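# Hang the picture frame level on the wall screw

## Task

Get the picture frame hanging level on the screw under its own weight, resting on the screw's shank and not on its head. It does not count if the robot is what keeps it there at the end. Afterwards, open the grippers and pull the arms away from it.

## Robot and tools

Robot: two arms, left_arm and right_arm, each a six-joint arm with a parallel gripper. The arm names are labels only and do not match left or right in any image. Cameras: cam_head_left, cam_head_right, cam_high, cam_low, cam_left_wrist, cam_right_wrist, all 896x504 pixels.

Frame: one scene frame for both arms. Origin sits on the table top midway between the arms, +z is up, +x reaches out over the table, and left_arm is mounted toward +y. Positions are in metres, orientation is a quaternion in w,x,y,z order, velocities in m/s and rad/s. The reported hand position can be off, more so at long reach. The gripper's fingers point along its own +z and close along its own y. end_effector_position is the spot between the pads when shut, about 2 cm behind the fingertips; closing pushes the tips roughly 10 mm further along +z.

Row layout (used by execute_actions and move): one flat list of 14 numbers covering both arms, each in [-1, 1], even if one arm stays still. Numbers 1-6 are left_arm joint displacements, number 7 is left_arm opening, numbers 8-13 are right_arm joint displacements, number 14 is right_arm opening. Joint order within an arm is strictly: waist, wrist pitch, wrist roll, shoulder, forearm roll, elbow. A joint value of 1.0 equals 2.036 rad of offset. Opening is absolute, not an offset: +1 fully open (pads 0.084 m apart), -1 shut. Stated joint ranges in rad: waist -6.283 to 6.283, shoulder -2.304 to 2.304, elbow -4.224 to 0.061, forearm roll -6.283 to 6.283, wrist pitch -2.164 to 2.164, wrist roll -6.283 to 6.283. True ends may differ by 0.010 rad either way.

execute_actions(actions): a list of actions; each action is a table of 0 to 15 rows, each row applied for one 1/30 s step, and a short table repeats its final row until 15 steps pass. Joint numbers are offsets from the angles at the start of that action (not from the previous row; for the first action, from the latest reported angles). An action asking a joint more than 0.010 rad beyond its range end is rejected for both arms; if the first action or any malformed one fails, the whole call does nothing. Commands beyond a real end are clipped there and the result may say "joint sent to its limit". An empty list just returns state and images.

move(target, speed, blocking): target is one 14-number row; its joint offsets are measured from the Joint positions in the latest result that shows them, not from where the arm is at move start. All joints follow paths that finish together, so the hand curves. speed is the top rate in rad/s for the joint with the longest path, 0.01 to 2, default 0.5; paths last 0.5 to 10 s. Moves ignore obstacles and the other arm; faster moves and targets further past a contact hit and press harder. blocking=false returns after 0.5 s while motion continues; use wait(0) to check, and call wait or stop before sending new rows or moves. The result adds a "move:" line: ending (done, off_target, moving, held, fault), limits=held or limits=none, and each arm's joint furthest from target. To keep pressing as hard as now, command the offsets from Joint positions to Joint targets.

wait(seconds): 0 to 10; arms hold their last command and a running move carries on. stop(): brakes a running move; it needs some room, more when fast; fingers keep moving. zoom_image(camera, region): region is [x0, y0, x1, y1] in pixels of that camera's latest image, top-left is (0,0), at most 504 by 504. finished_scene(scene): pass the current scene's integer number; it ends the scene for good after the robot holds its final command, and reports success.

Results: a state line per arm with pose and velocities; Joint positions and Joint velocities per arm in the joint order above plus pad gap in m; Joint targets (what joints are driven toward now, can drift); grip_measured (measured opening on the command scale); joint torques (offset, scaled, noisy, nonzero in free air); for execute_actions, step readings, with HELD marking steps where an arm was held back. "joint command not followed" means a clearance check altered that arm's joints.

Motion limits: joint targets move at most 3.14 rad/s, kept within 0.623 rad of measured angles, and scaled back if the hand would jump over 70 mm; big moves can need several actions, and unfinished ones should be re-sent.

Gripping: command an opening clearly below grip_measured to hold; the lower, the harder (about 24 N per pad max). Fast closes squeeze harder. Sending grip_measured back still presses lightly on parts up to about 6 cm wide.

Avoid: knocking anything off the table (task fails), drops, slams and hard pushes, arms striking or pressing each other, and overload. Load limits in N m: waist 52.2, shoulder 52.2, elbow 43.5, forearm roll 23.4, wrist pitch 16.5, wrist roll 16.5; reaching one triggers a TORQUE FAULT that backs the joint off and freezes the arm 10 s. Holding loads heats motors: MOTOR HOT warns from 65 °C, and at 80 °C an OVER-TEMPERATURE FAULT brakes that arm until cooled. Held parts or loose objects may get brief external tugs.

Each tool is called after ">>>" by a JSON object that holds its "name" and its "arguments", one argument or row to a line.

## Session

>>> {"name": "execute_actions", "arguments": {
  "actions": []
}}

Scene clock: 0.00 s.
left_arm: end_effector_position=(+0.6179, +0.2918, +0.2144) grip_measured=+1.00 end_effector_quat_wxyz=(-0.248, -0.052, +0.859, -0.446) end_effector_velocity=(-0.000, -0.000, +0.000) end_effector_angular_velocity=(-0.000, +0.001, +0.000) | right_arm: end_effector_position=(+0.3356, +0.1370, +0.1557) grip_measured=+1.00 end_effector_quat_wxyz=(-0.345, +0.892, -0.106, +0.271) end_effector_velocity=(+0.000, -0.000, -0.000) end_effector_angular_velocity=(-0.001, +0.000, -0.000)
Joint names: [waist, wrist pitch, wrist roll, shoulder, forearm roll, elbow]
Joint positions: left_arm=[-0.017 -1.425 -2.665 -0.935 -0.878 -1.544  0.084] | right_arm=[ 0.894  0.645  0.922 -0.643  0.298 -0.915  0.084]
Joint velocities: left_arm=[-0.    -0.001 -0.001 -0.    -0.    -0.     0.   ] | right_arm=[-0.    -0.001 -0.001  0.     0.001  0.     0.   ]
Joint torques (N m, as the arm reports them, + toward a larger angle): no reading
Motor temperatures (°C, as the motors report them): left_arm=[27 29 32 27 30 28] | right_arm=[27 32 29 25 26 26]
Joint targets: left_arm=[-0.017 -1.425 -2.665 -0.935 -0.878 -1.544] | right_arm=[0.894 0.645 0.922 -0.643 0.298 -0.915]

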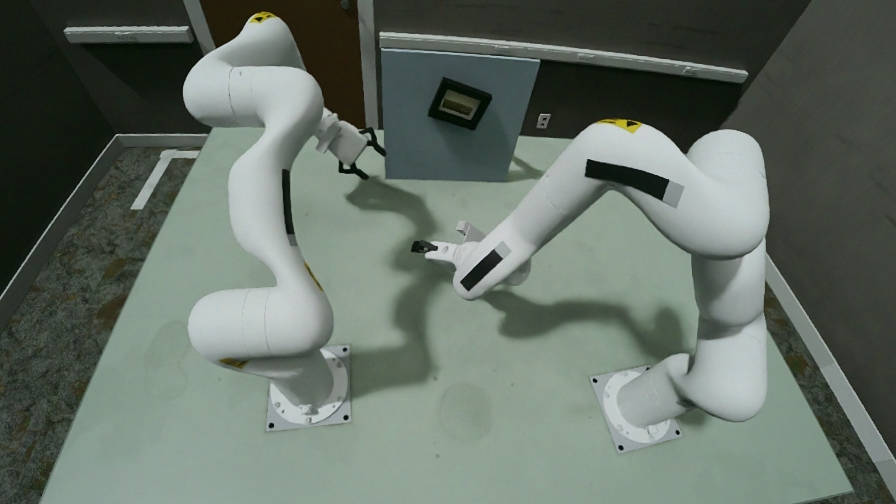

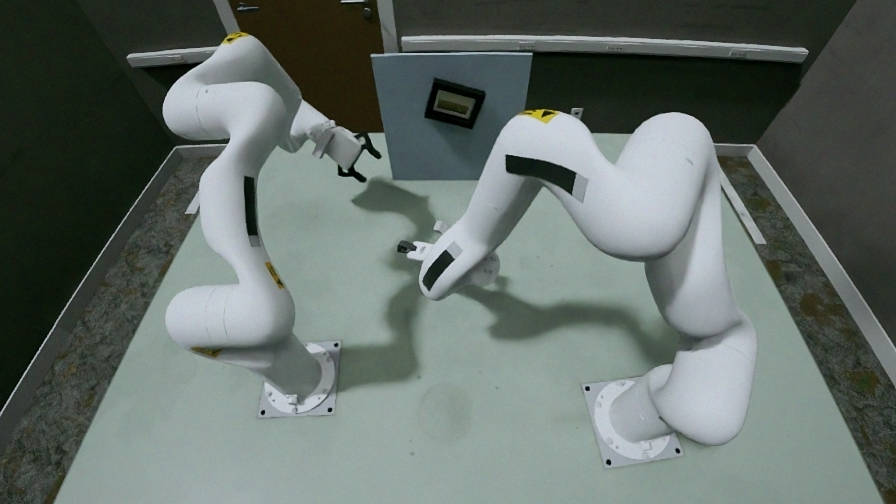

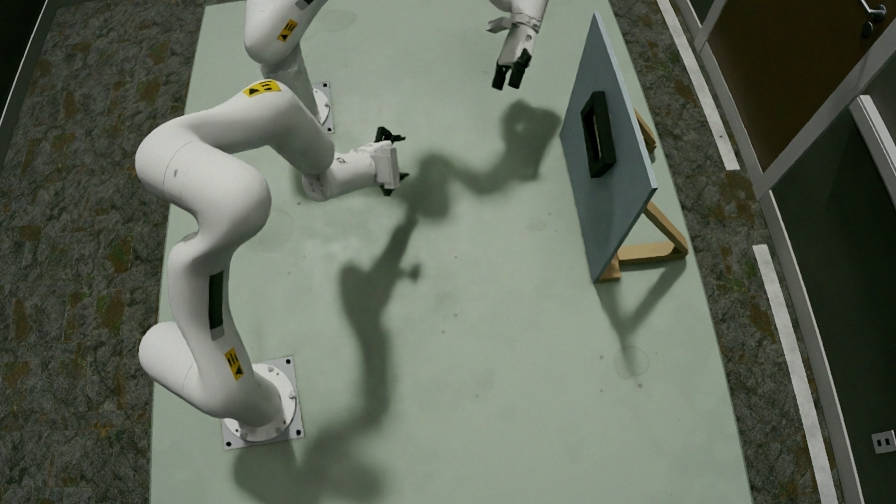

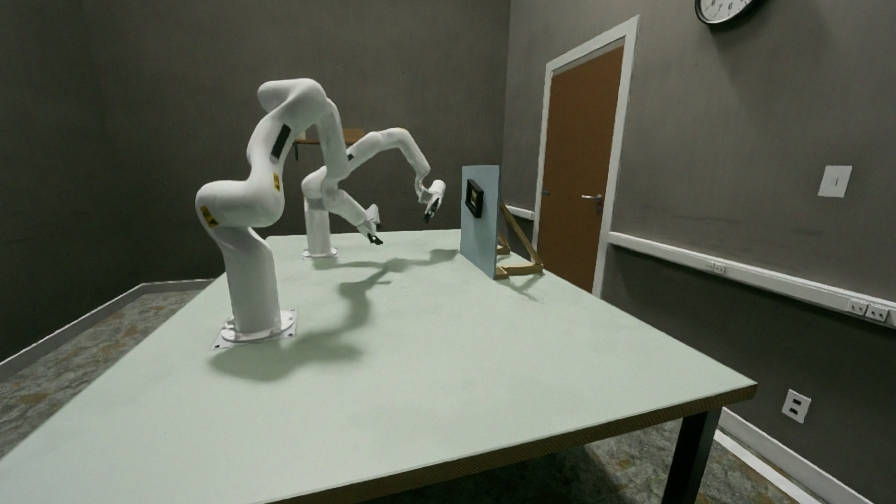

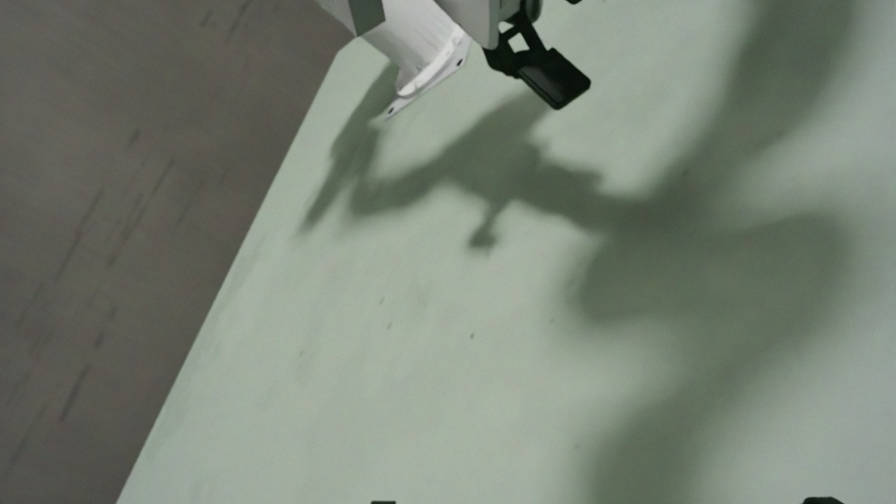

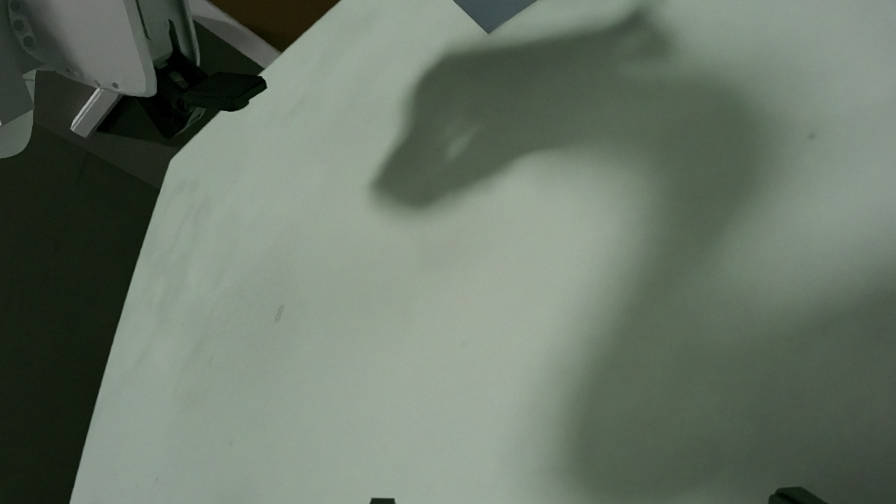

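>>> {"name": "move", "arguments": {
  "target": [0,0,0,0,0,0,1,-0.252,0.127,-0.528,0.073,0.060,-0.113,0.6],
  "speed": 0.5
}}

Scene clock: 2.87 s.
left_arm: end_effector_position=(+0.6179, +0.2918, +0.2144) grip_measured=+1.00 end_effector_quat_wxyz=(-0.248, -0.052, +0.859, -0.446) end_effector_velocity=(-0.000, +0.000, +0.000) end_effector_angular_velocity=(+0.000, -0.001, -0.002) | right_arm: end_effector_position=(+0.6722, -0.1063, +0.4448) grip_measured=+0.59 end_effector_quat_wxyz=(-0.092, +0.727, +0.027, +0.680) end_effector_velocity=(+0.001, -0.000, +0.004) end_effector_angular_velocity=(-0.000, -0.007, +0.000)
Joint names: [waist, wrist pitch, wrist roll, shoulder, forearm roll, elbow]
Joint positions: left_arm=[-0.017 -1.425 -2.665 -0.935 -0.878 -1.544  0.084] | right_arm=[ 0.381  0.903 -0.153 -0.495  0.42  -1.145  0.069]
Joint velocities: left_arm=[-0.    -0.     0.001  0.     0.001 -0.     0.   ] | right_arm=[-0.001  0.001 -0.003  0.003 -0.001 -0.003 -0.   ]
Joint torques (N m, as the arm reports them, + toward a larger angle): left_arm=[  0.3   -0.89  -0.88  38.49   0.65 -16.15] | right_arm=[ -6.53   1.3    0.13  51.7    1.15 -23.57]
Motor temperatures (°C, as the motors report them): left_arm=[27 29 32 27 30 28] | right_arm=[27 32 29 25 26 26]
Joint targets: left_arm=[-0.017 -1.425 -2.665 -0.935 -0.878 -1.544] | right_arm=[0.381 0.903 -0.153 -0.494 0.421 -1.145]
move: done; limits=none; left_arm: farthest joint: the waist, 0.000 radians from its target (0.000 radians at the start); right_arm: farthest joint: the waist, 0.000 radians from its target (0.513 radians at the start)

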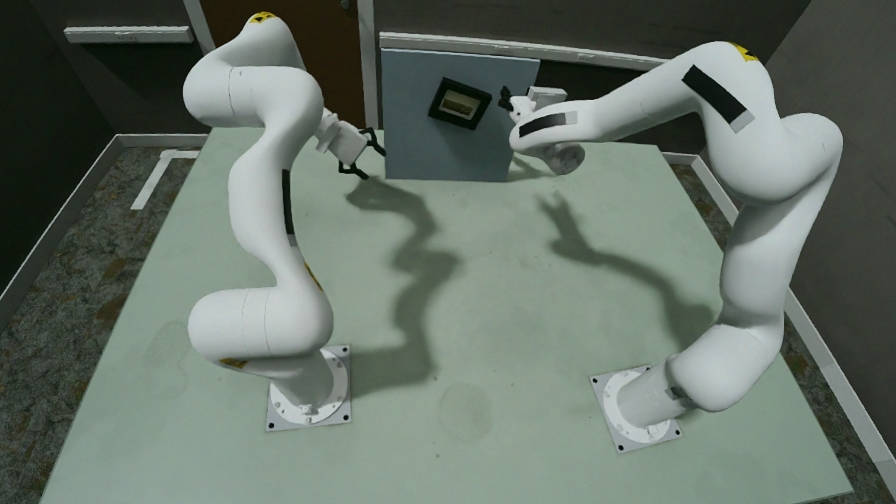

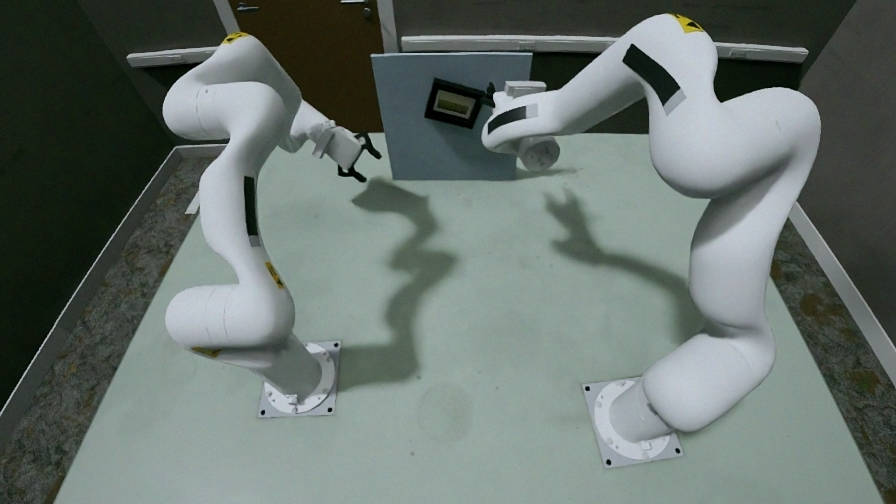

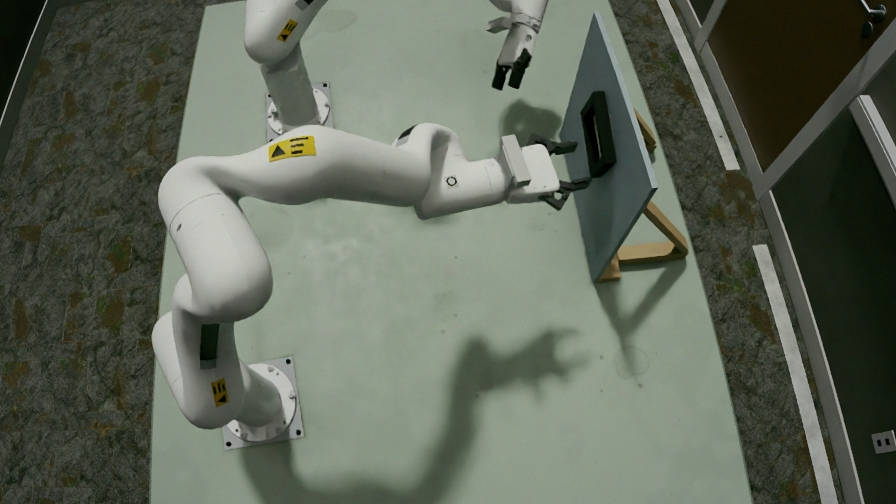

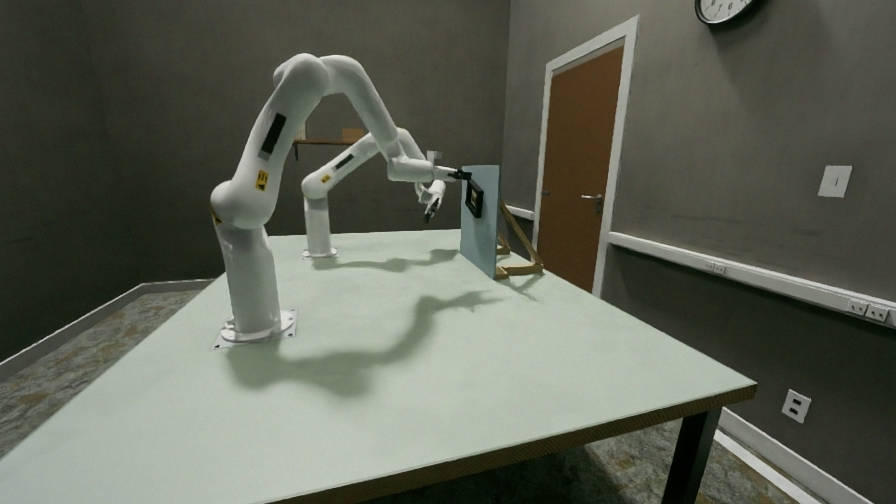

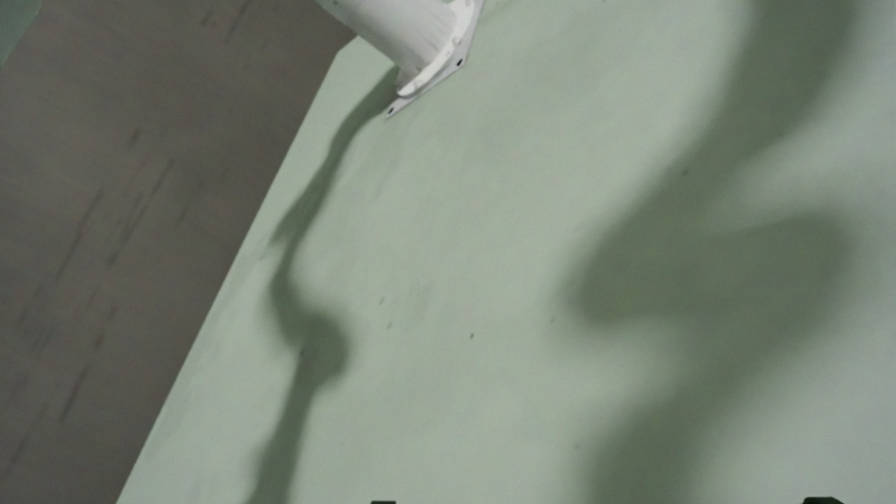

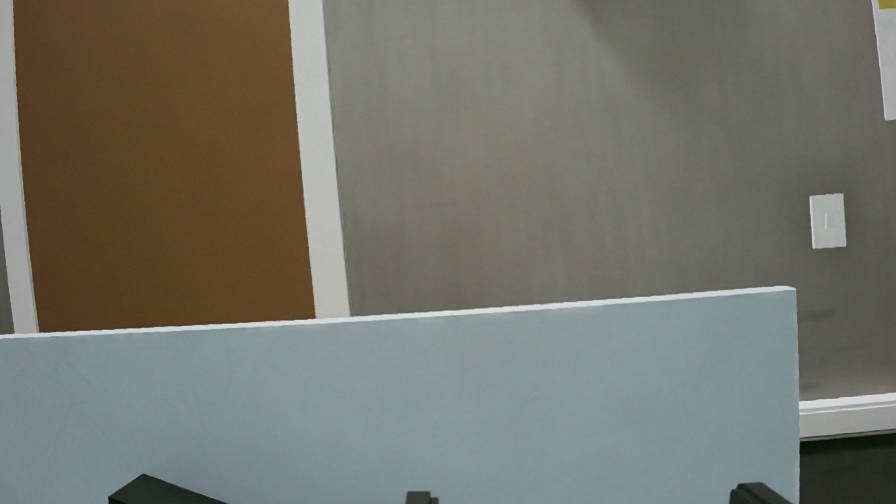

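>>> {"name": "move", "arguments": {
  "target": [0,0,0,0,0,0,1,0.01,0.06,0,-0.045,0,0.015,0.6],
  "speed": 0.2
}}

Scene clock: 3.97 s.
left_arm: end_effector_position=(+0.6179, +0.2918, +0.2144) grip_measured=+1.00 end_effector_quat_wxyz=(-0.248, -0.052, +0.859, -0.446) end_effector_velocity=(+0.000, -0.001, -0.000) end_effector_angular_velocity=(-0.001, +0.001, +0.000) | right_arm: end_effector_position=(+0.6651, -0.0998, +0.3837) grip_measured=+0.59 end_effector_quat_wxyz=(-0.074, +0.725, +0.039, +0.684) end_effector_velocity=(-0.001, -0.001, -0.004) end_effector_angular_velocity=(-0.004, +0.005, +0.000)
Joint names: [waist, wrist pitch, wrist roll, shoulder, forearm roll, elbow]
Joint positions: left_arm=[-0.017 -1.425 -2.665 -0.935 -0.878 -1.544  0.084] | right_arm=[ 0.401  1.025 -0.153 -0.586  0.42  -1.115  0.069]
Joint velocities: left_arm=[-0.001 -0.    -0.    -0.    -0.001  0.    -0.   ] | right_arm=[ 0.    -0.    -0.001 -0.002  0.     0.004 -0.   ]
Joint torques (N m, as the arm reports them, + toward a larger angle): left_arm=[  0.66  -0.97  -0.85  38.8    0.67 -16.4 ] | right_arm=[ -6.27   1.34   0.13  53.68   1.05 -21.97]
Motor temperatures (°C, as the motors report them): left_arm=[27 29 32 27 30 28] | right_arm=[27 32 29 25 26 26]
Joint targets: left_arm=[-0.017 -1.425 -2.665 -0.935 -0.878 -1.544] | right_arm=[0.401 1.025 -0.153 -0.586 0.420 -1.115]
move: done; limits=none; left_arm: farthest joint: the waist, 0.000 radians from its target (0.000 radians at the start); right_arm: farthest joint: the shoulder, 0.001 radians from its target (0.092 radians at the start)

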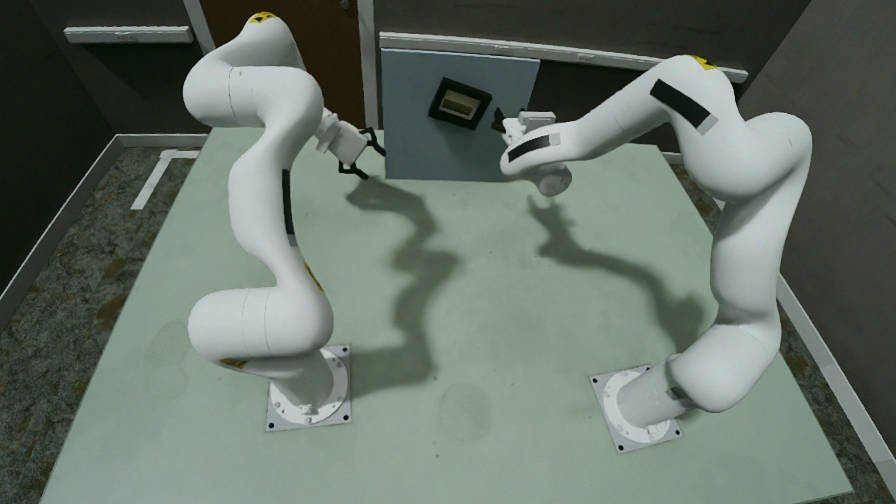

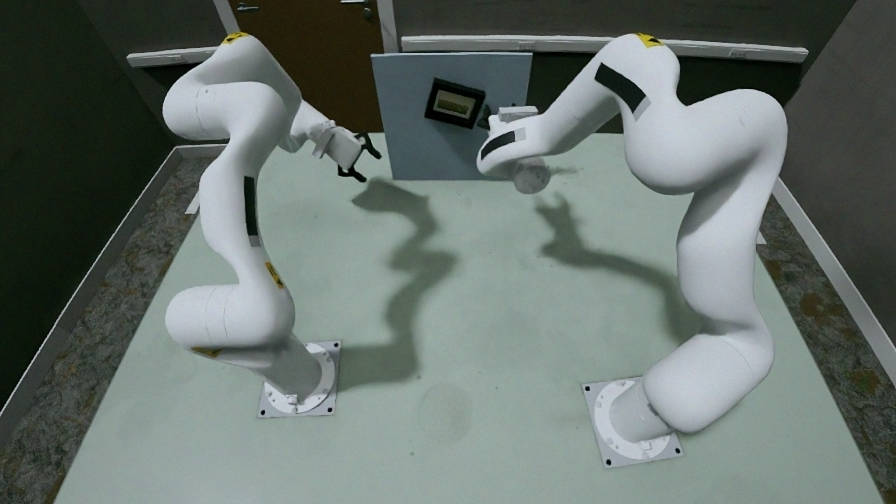

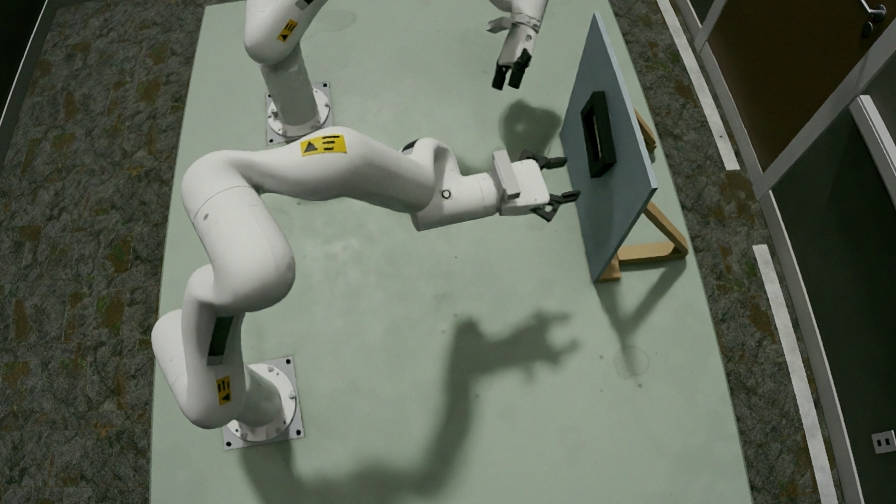

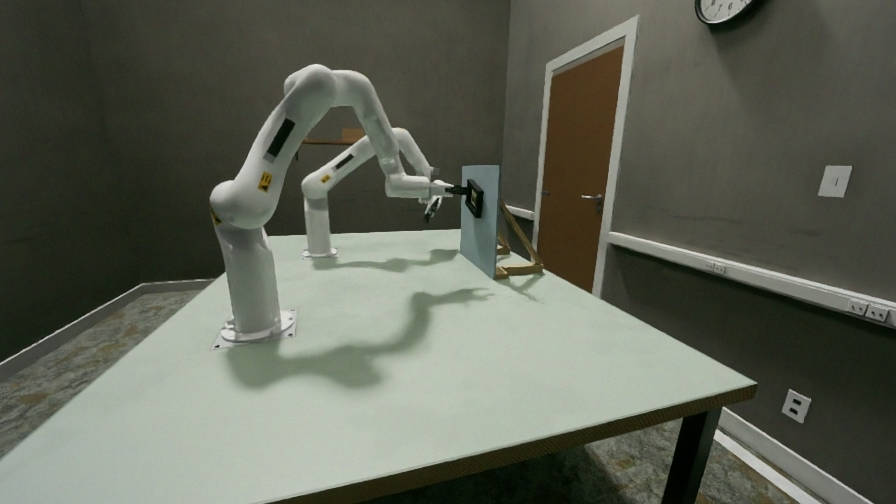

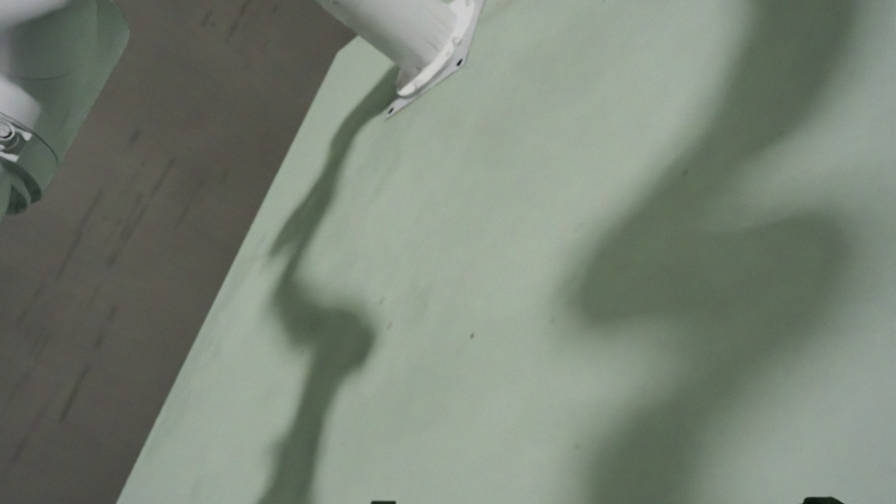

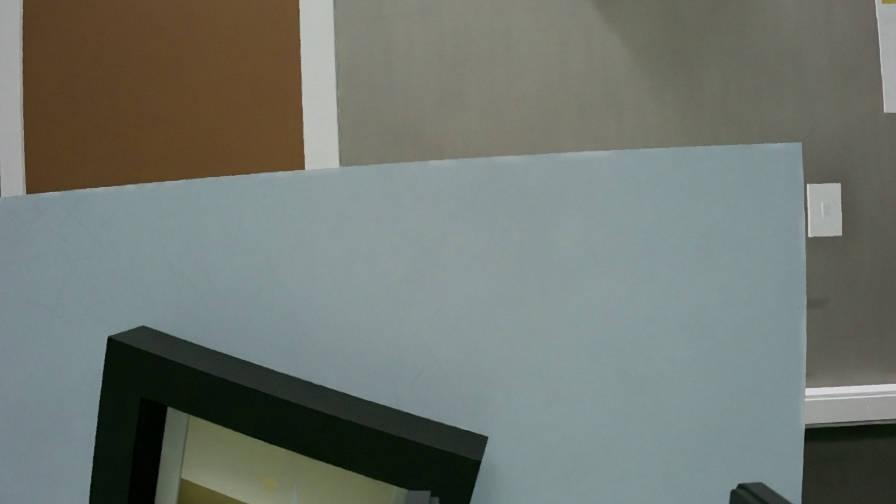

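View similar to scene 1. Approach and grasp.

>>> {"name": "move", "arguments": {
  "target": [0,0,0,0,0,0,1,0,-0.03,0,-0.115,0,-0.144,0.6],
  "speed": 0.15
}}

Scene clock: 6.40 s.
left_arm: end_effector_position=(+0.6179, +0.2918, +0.2144) grip_measured=+1.00 end_effector_quat_wxyz=(-0.248, -0.052, +0.859, -0.446) end_effector_velocity=(-0.000, -0.000, +0.000) end_effector_angular_velocity=(-0.001, +0.001, +0.001) | right_arm: end_effector_position=(+0.7392, -0.0537, +0.3448) grip_measured=+0.59 end_effector_quat_wxyz=(-0.086, +0.726, +0.037, +0.681) end_effector_velocity=(+0.000, -0.000, -0.001) end_effector_angular_velocity=(-0.000, +0.002, -0.000)
Joint names: [waist, wrist pitch, wrist roll, shoulder, forearm roll, elbow]
Joint positions: left_arm=[-0.017 -1.425 -2.665 -0.935 -0.878 -1.544  0.084] | right_arm=[ 0.401  0.964 -0.153 -0.82   0.42  -1.408  0.069]
Joint velocities: left_arm=[-0.    -0.    -0.     0.    -0.001  0.001 -0.   ] | right_arm=[-0.    -0.001  0.001 -0.001  0.     0.     0.   ]
Joint torques (N m, as the arm reports them, + toward a larger angle): left_arm=[  1.43  -0.88  -0.88  38.96   0.43 -15.82] | right_arm=[ -6.12   1.27   0.16  63.73   1.11 -22.44]
Motor temperatures (°C, as the motors report them): left_arm=[27 29 32 27 30 28] | right_arm=[27 32 29 25 26 26]
Joint targets: left_arm=[-0.017 -1.425 -2.665 -0.935 -0.878 -1.544] | right_arm=[0.401 0.964 -0.153 -0.820 0.420 -1.408]
move: done; limits=none; left_arm: farthest joint: the waist, 0.000 radians from its target (0.000 radians at the start); right_arm: farthest joint: the waist, 0.000 radians from its target (0.000 radians at the start)

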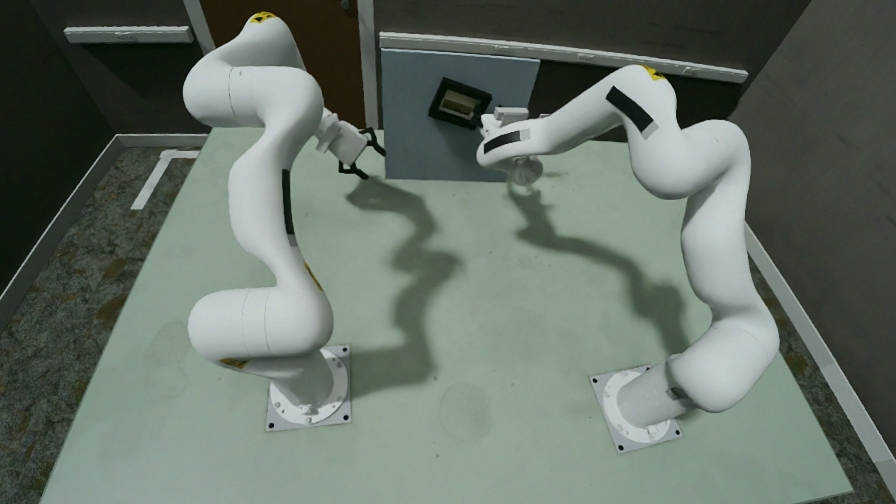

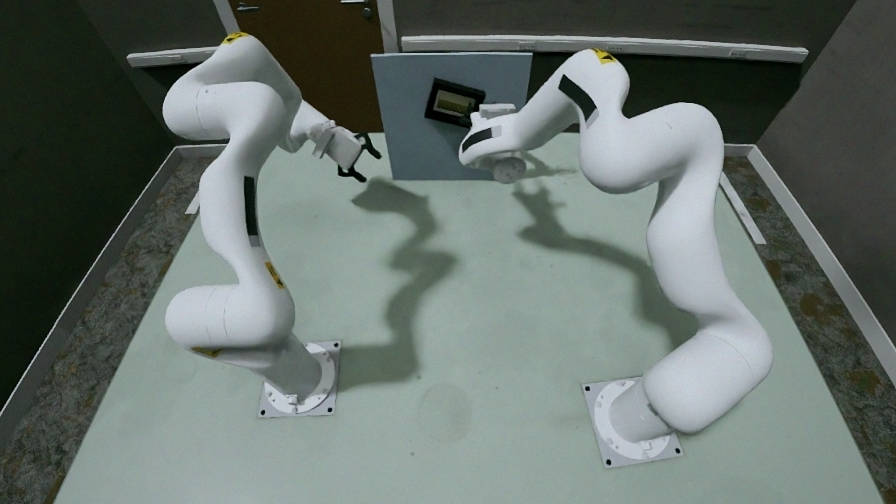

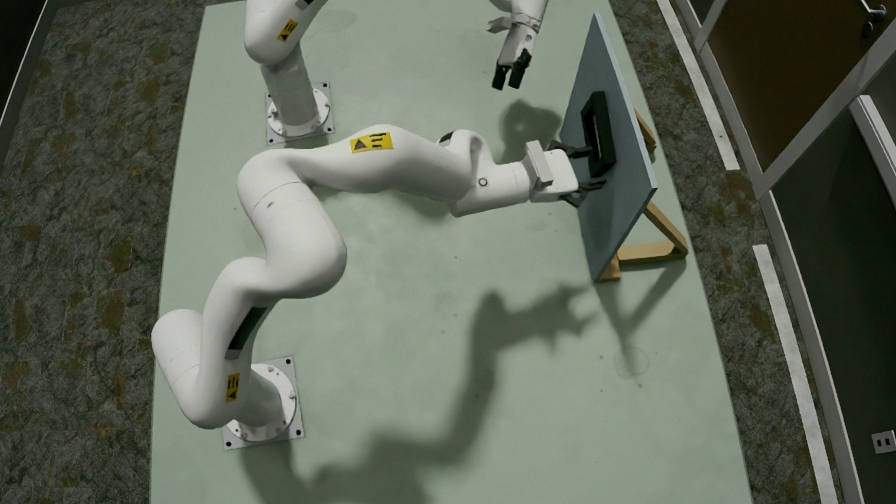

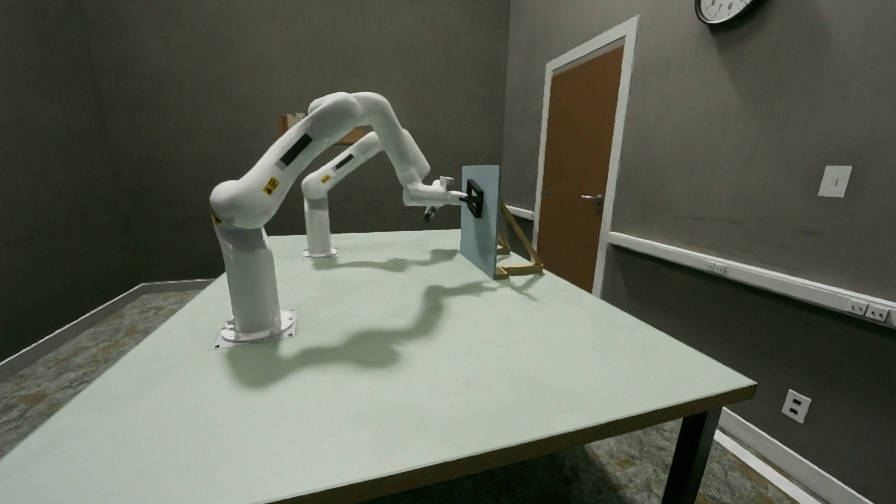

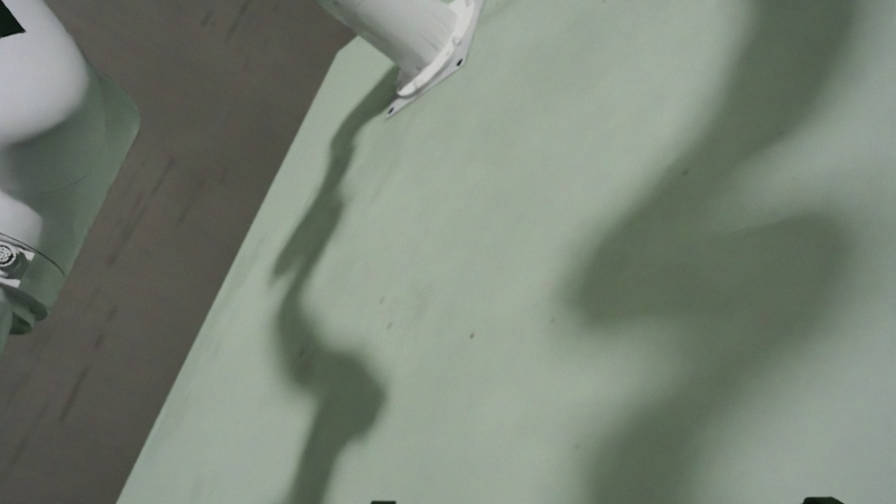

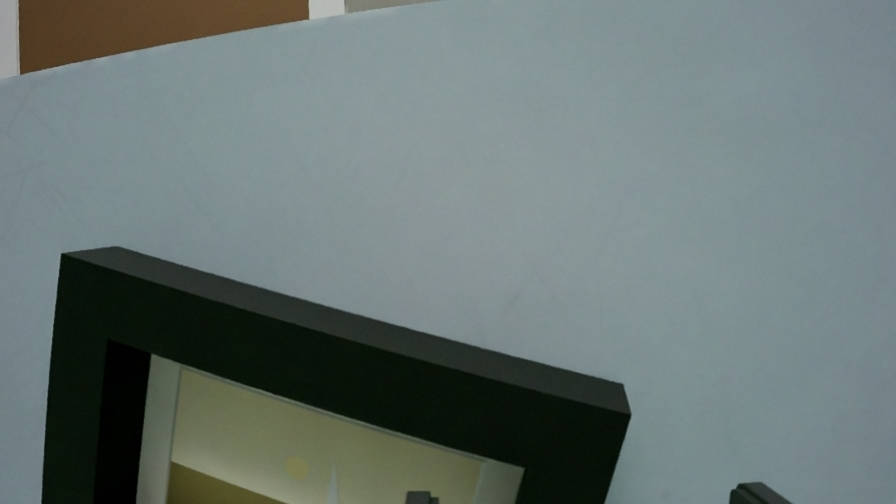

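>>> {"name": "move", "arguments": {
  "target": [0,0,0,0,0,0,1,0,0,0,0,0,0,-1]
}}

Scene clock: 7.20 s.
left_arm: end_effector_position=(+0.6179, +0.2918, +0.2144) grip_measured=+1.00 end_effector_quat_wxyz=(-0.248, -0.052, +0.859, -0.446) end_effector_velocity=(-0.000, +0.000, -0.001) end_effector_angular_velocity=(+0.002, +0.001, -0.001) | right_arm: end_effector_position=(+0.7392, -0.0538, +0.3446) grip_measured=-1.00 end_effector_quat_wxyz=(-0.086, +0.727, +0.037, +0.681) end_effector_velocity=(+0.001, +0.000, +0.002) end_effector_angular_velocity=(-0.001, -0.002, +0.001)
Joint names: [waist, wrist pitch, wrist roll, shoulder, forearm roll, elbow]
Joint positions: left_arm=[-0.017 -1.425 -2.665 -0.935 -0.878 -1.544  0.084] | right_arm=[ 0.401  0.964 -0.153 -0.82   0.421 -1.408  0.   ]
Joint velocities: left_arm=[-0.     0.001 -0.001 -0.     0.002  0.    -0.   ] | right_arm=[-0.    -0.001 -0.002  0.    -0.001 -0.003  0.   ]
Joint torques (N m, as the arm reports them, + toward a larger angle): left_arm=[  0.24  -0.9   -0.94  37.65   0.37 -15.93] | right_arm=[ -3.87   1.53   0.19  65.97   0.04 -24.41]
Motor temperatures (°C, as the motors report them): left_arm=[27 29 32 27 30 28] | right_arm=[27 32 29 25 26 26]
Joint targets: left_arm=[-0.017 -1.425 -2.665 -0.935 -0.878 -1.544] | right_arm=[0.401 0.964 -0.153 -0.820 0.420 -1.408]
move: done; limits=none; left_arm: farthest joint: the waist, 0.000 radians from its target (0.000 radians at the start); right_arm: farthest joint: the forearm roll, 0.001 radians from its target (0.000 radians at the start)

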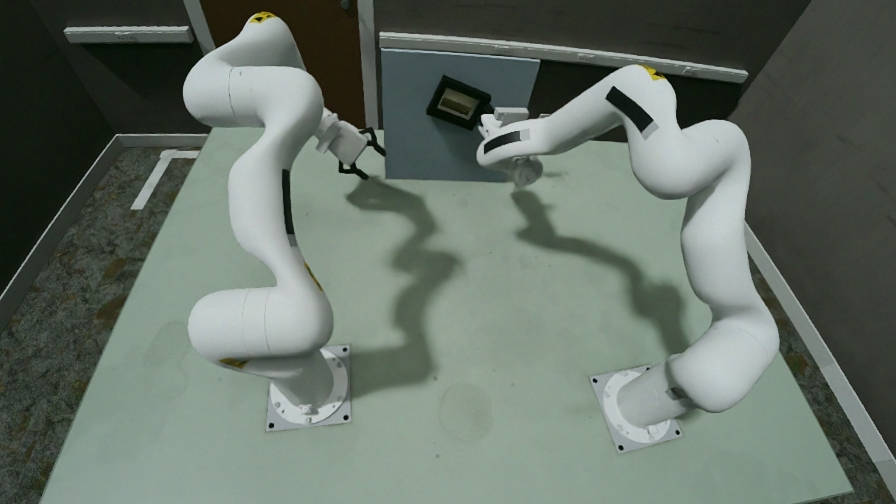

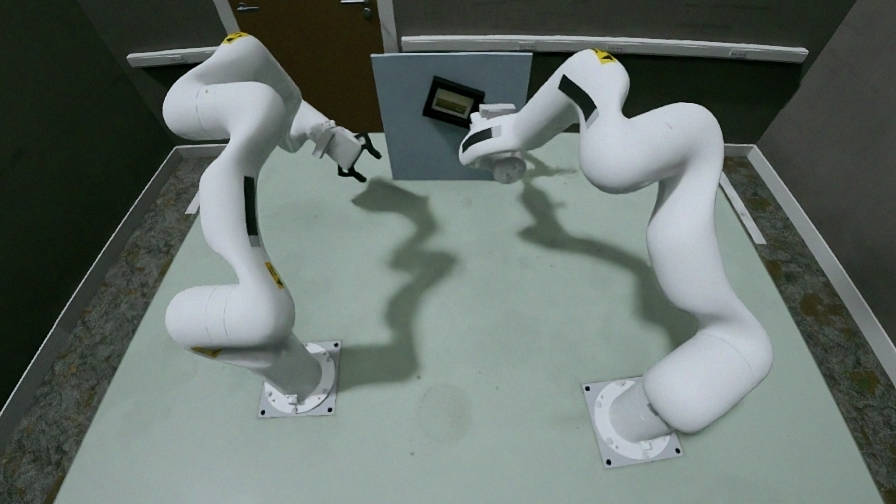

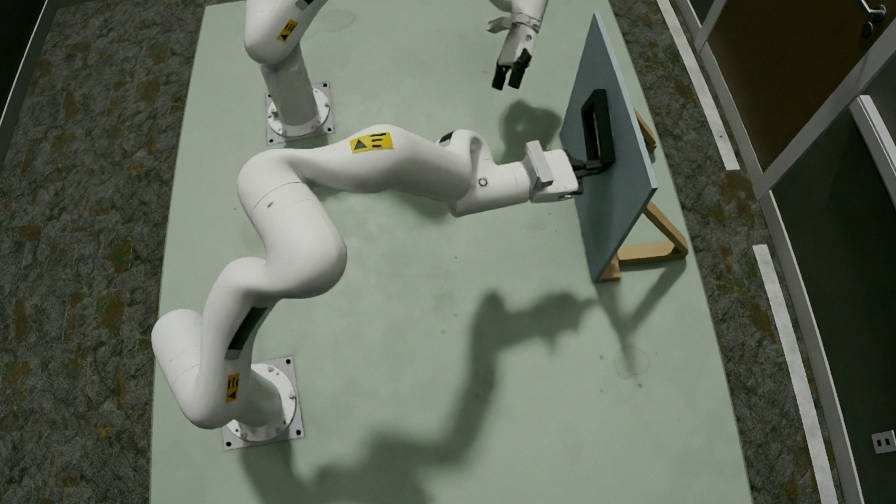

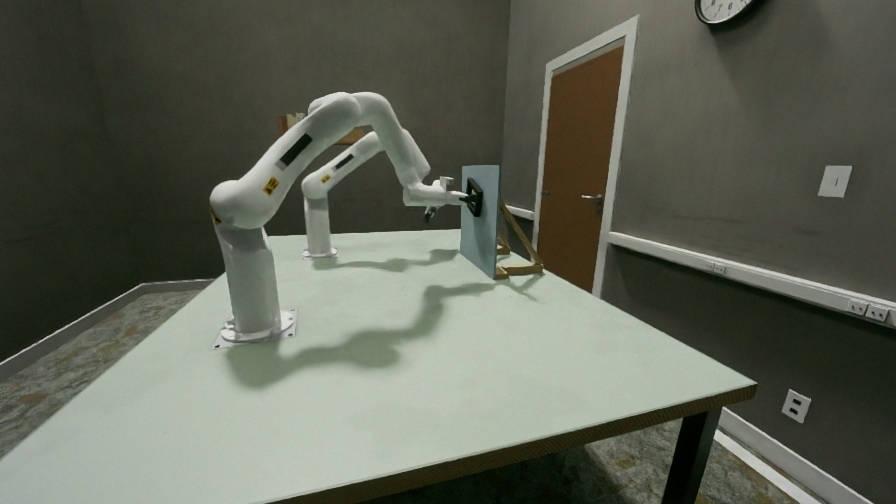

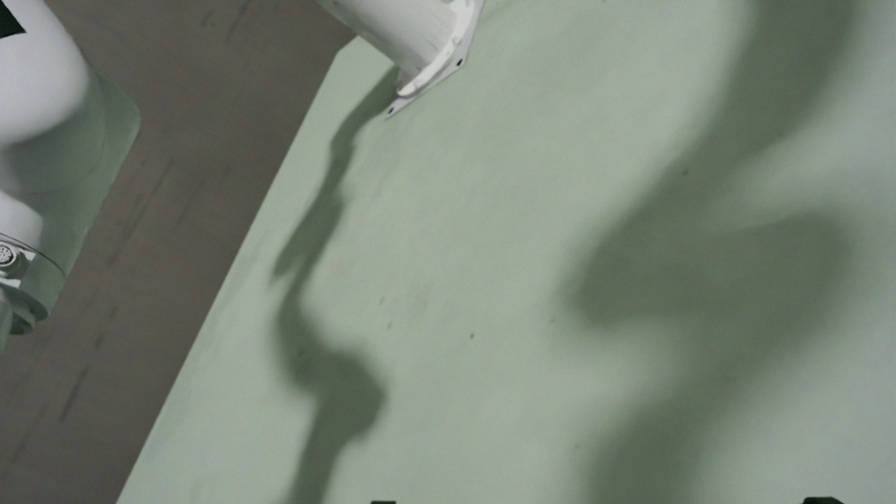

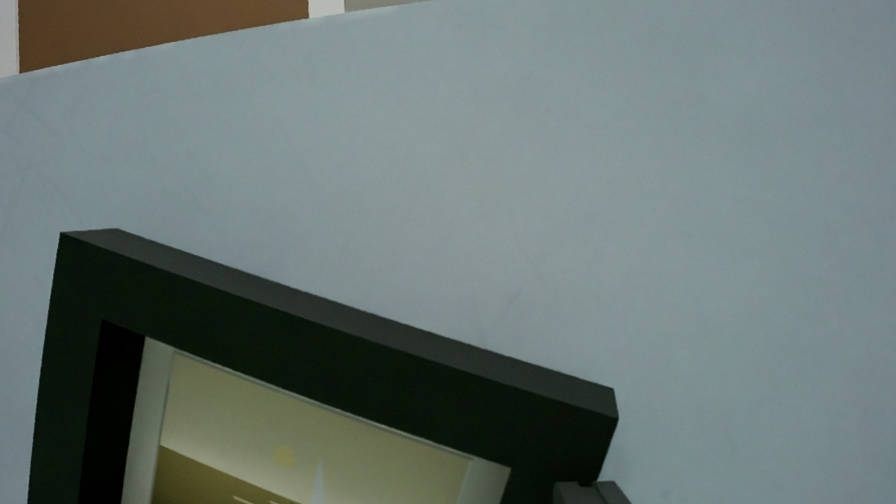

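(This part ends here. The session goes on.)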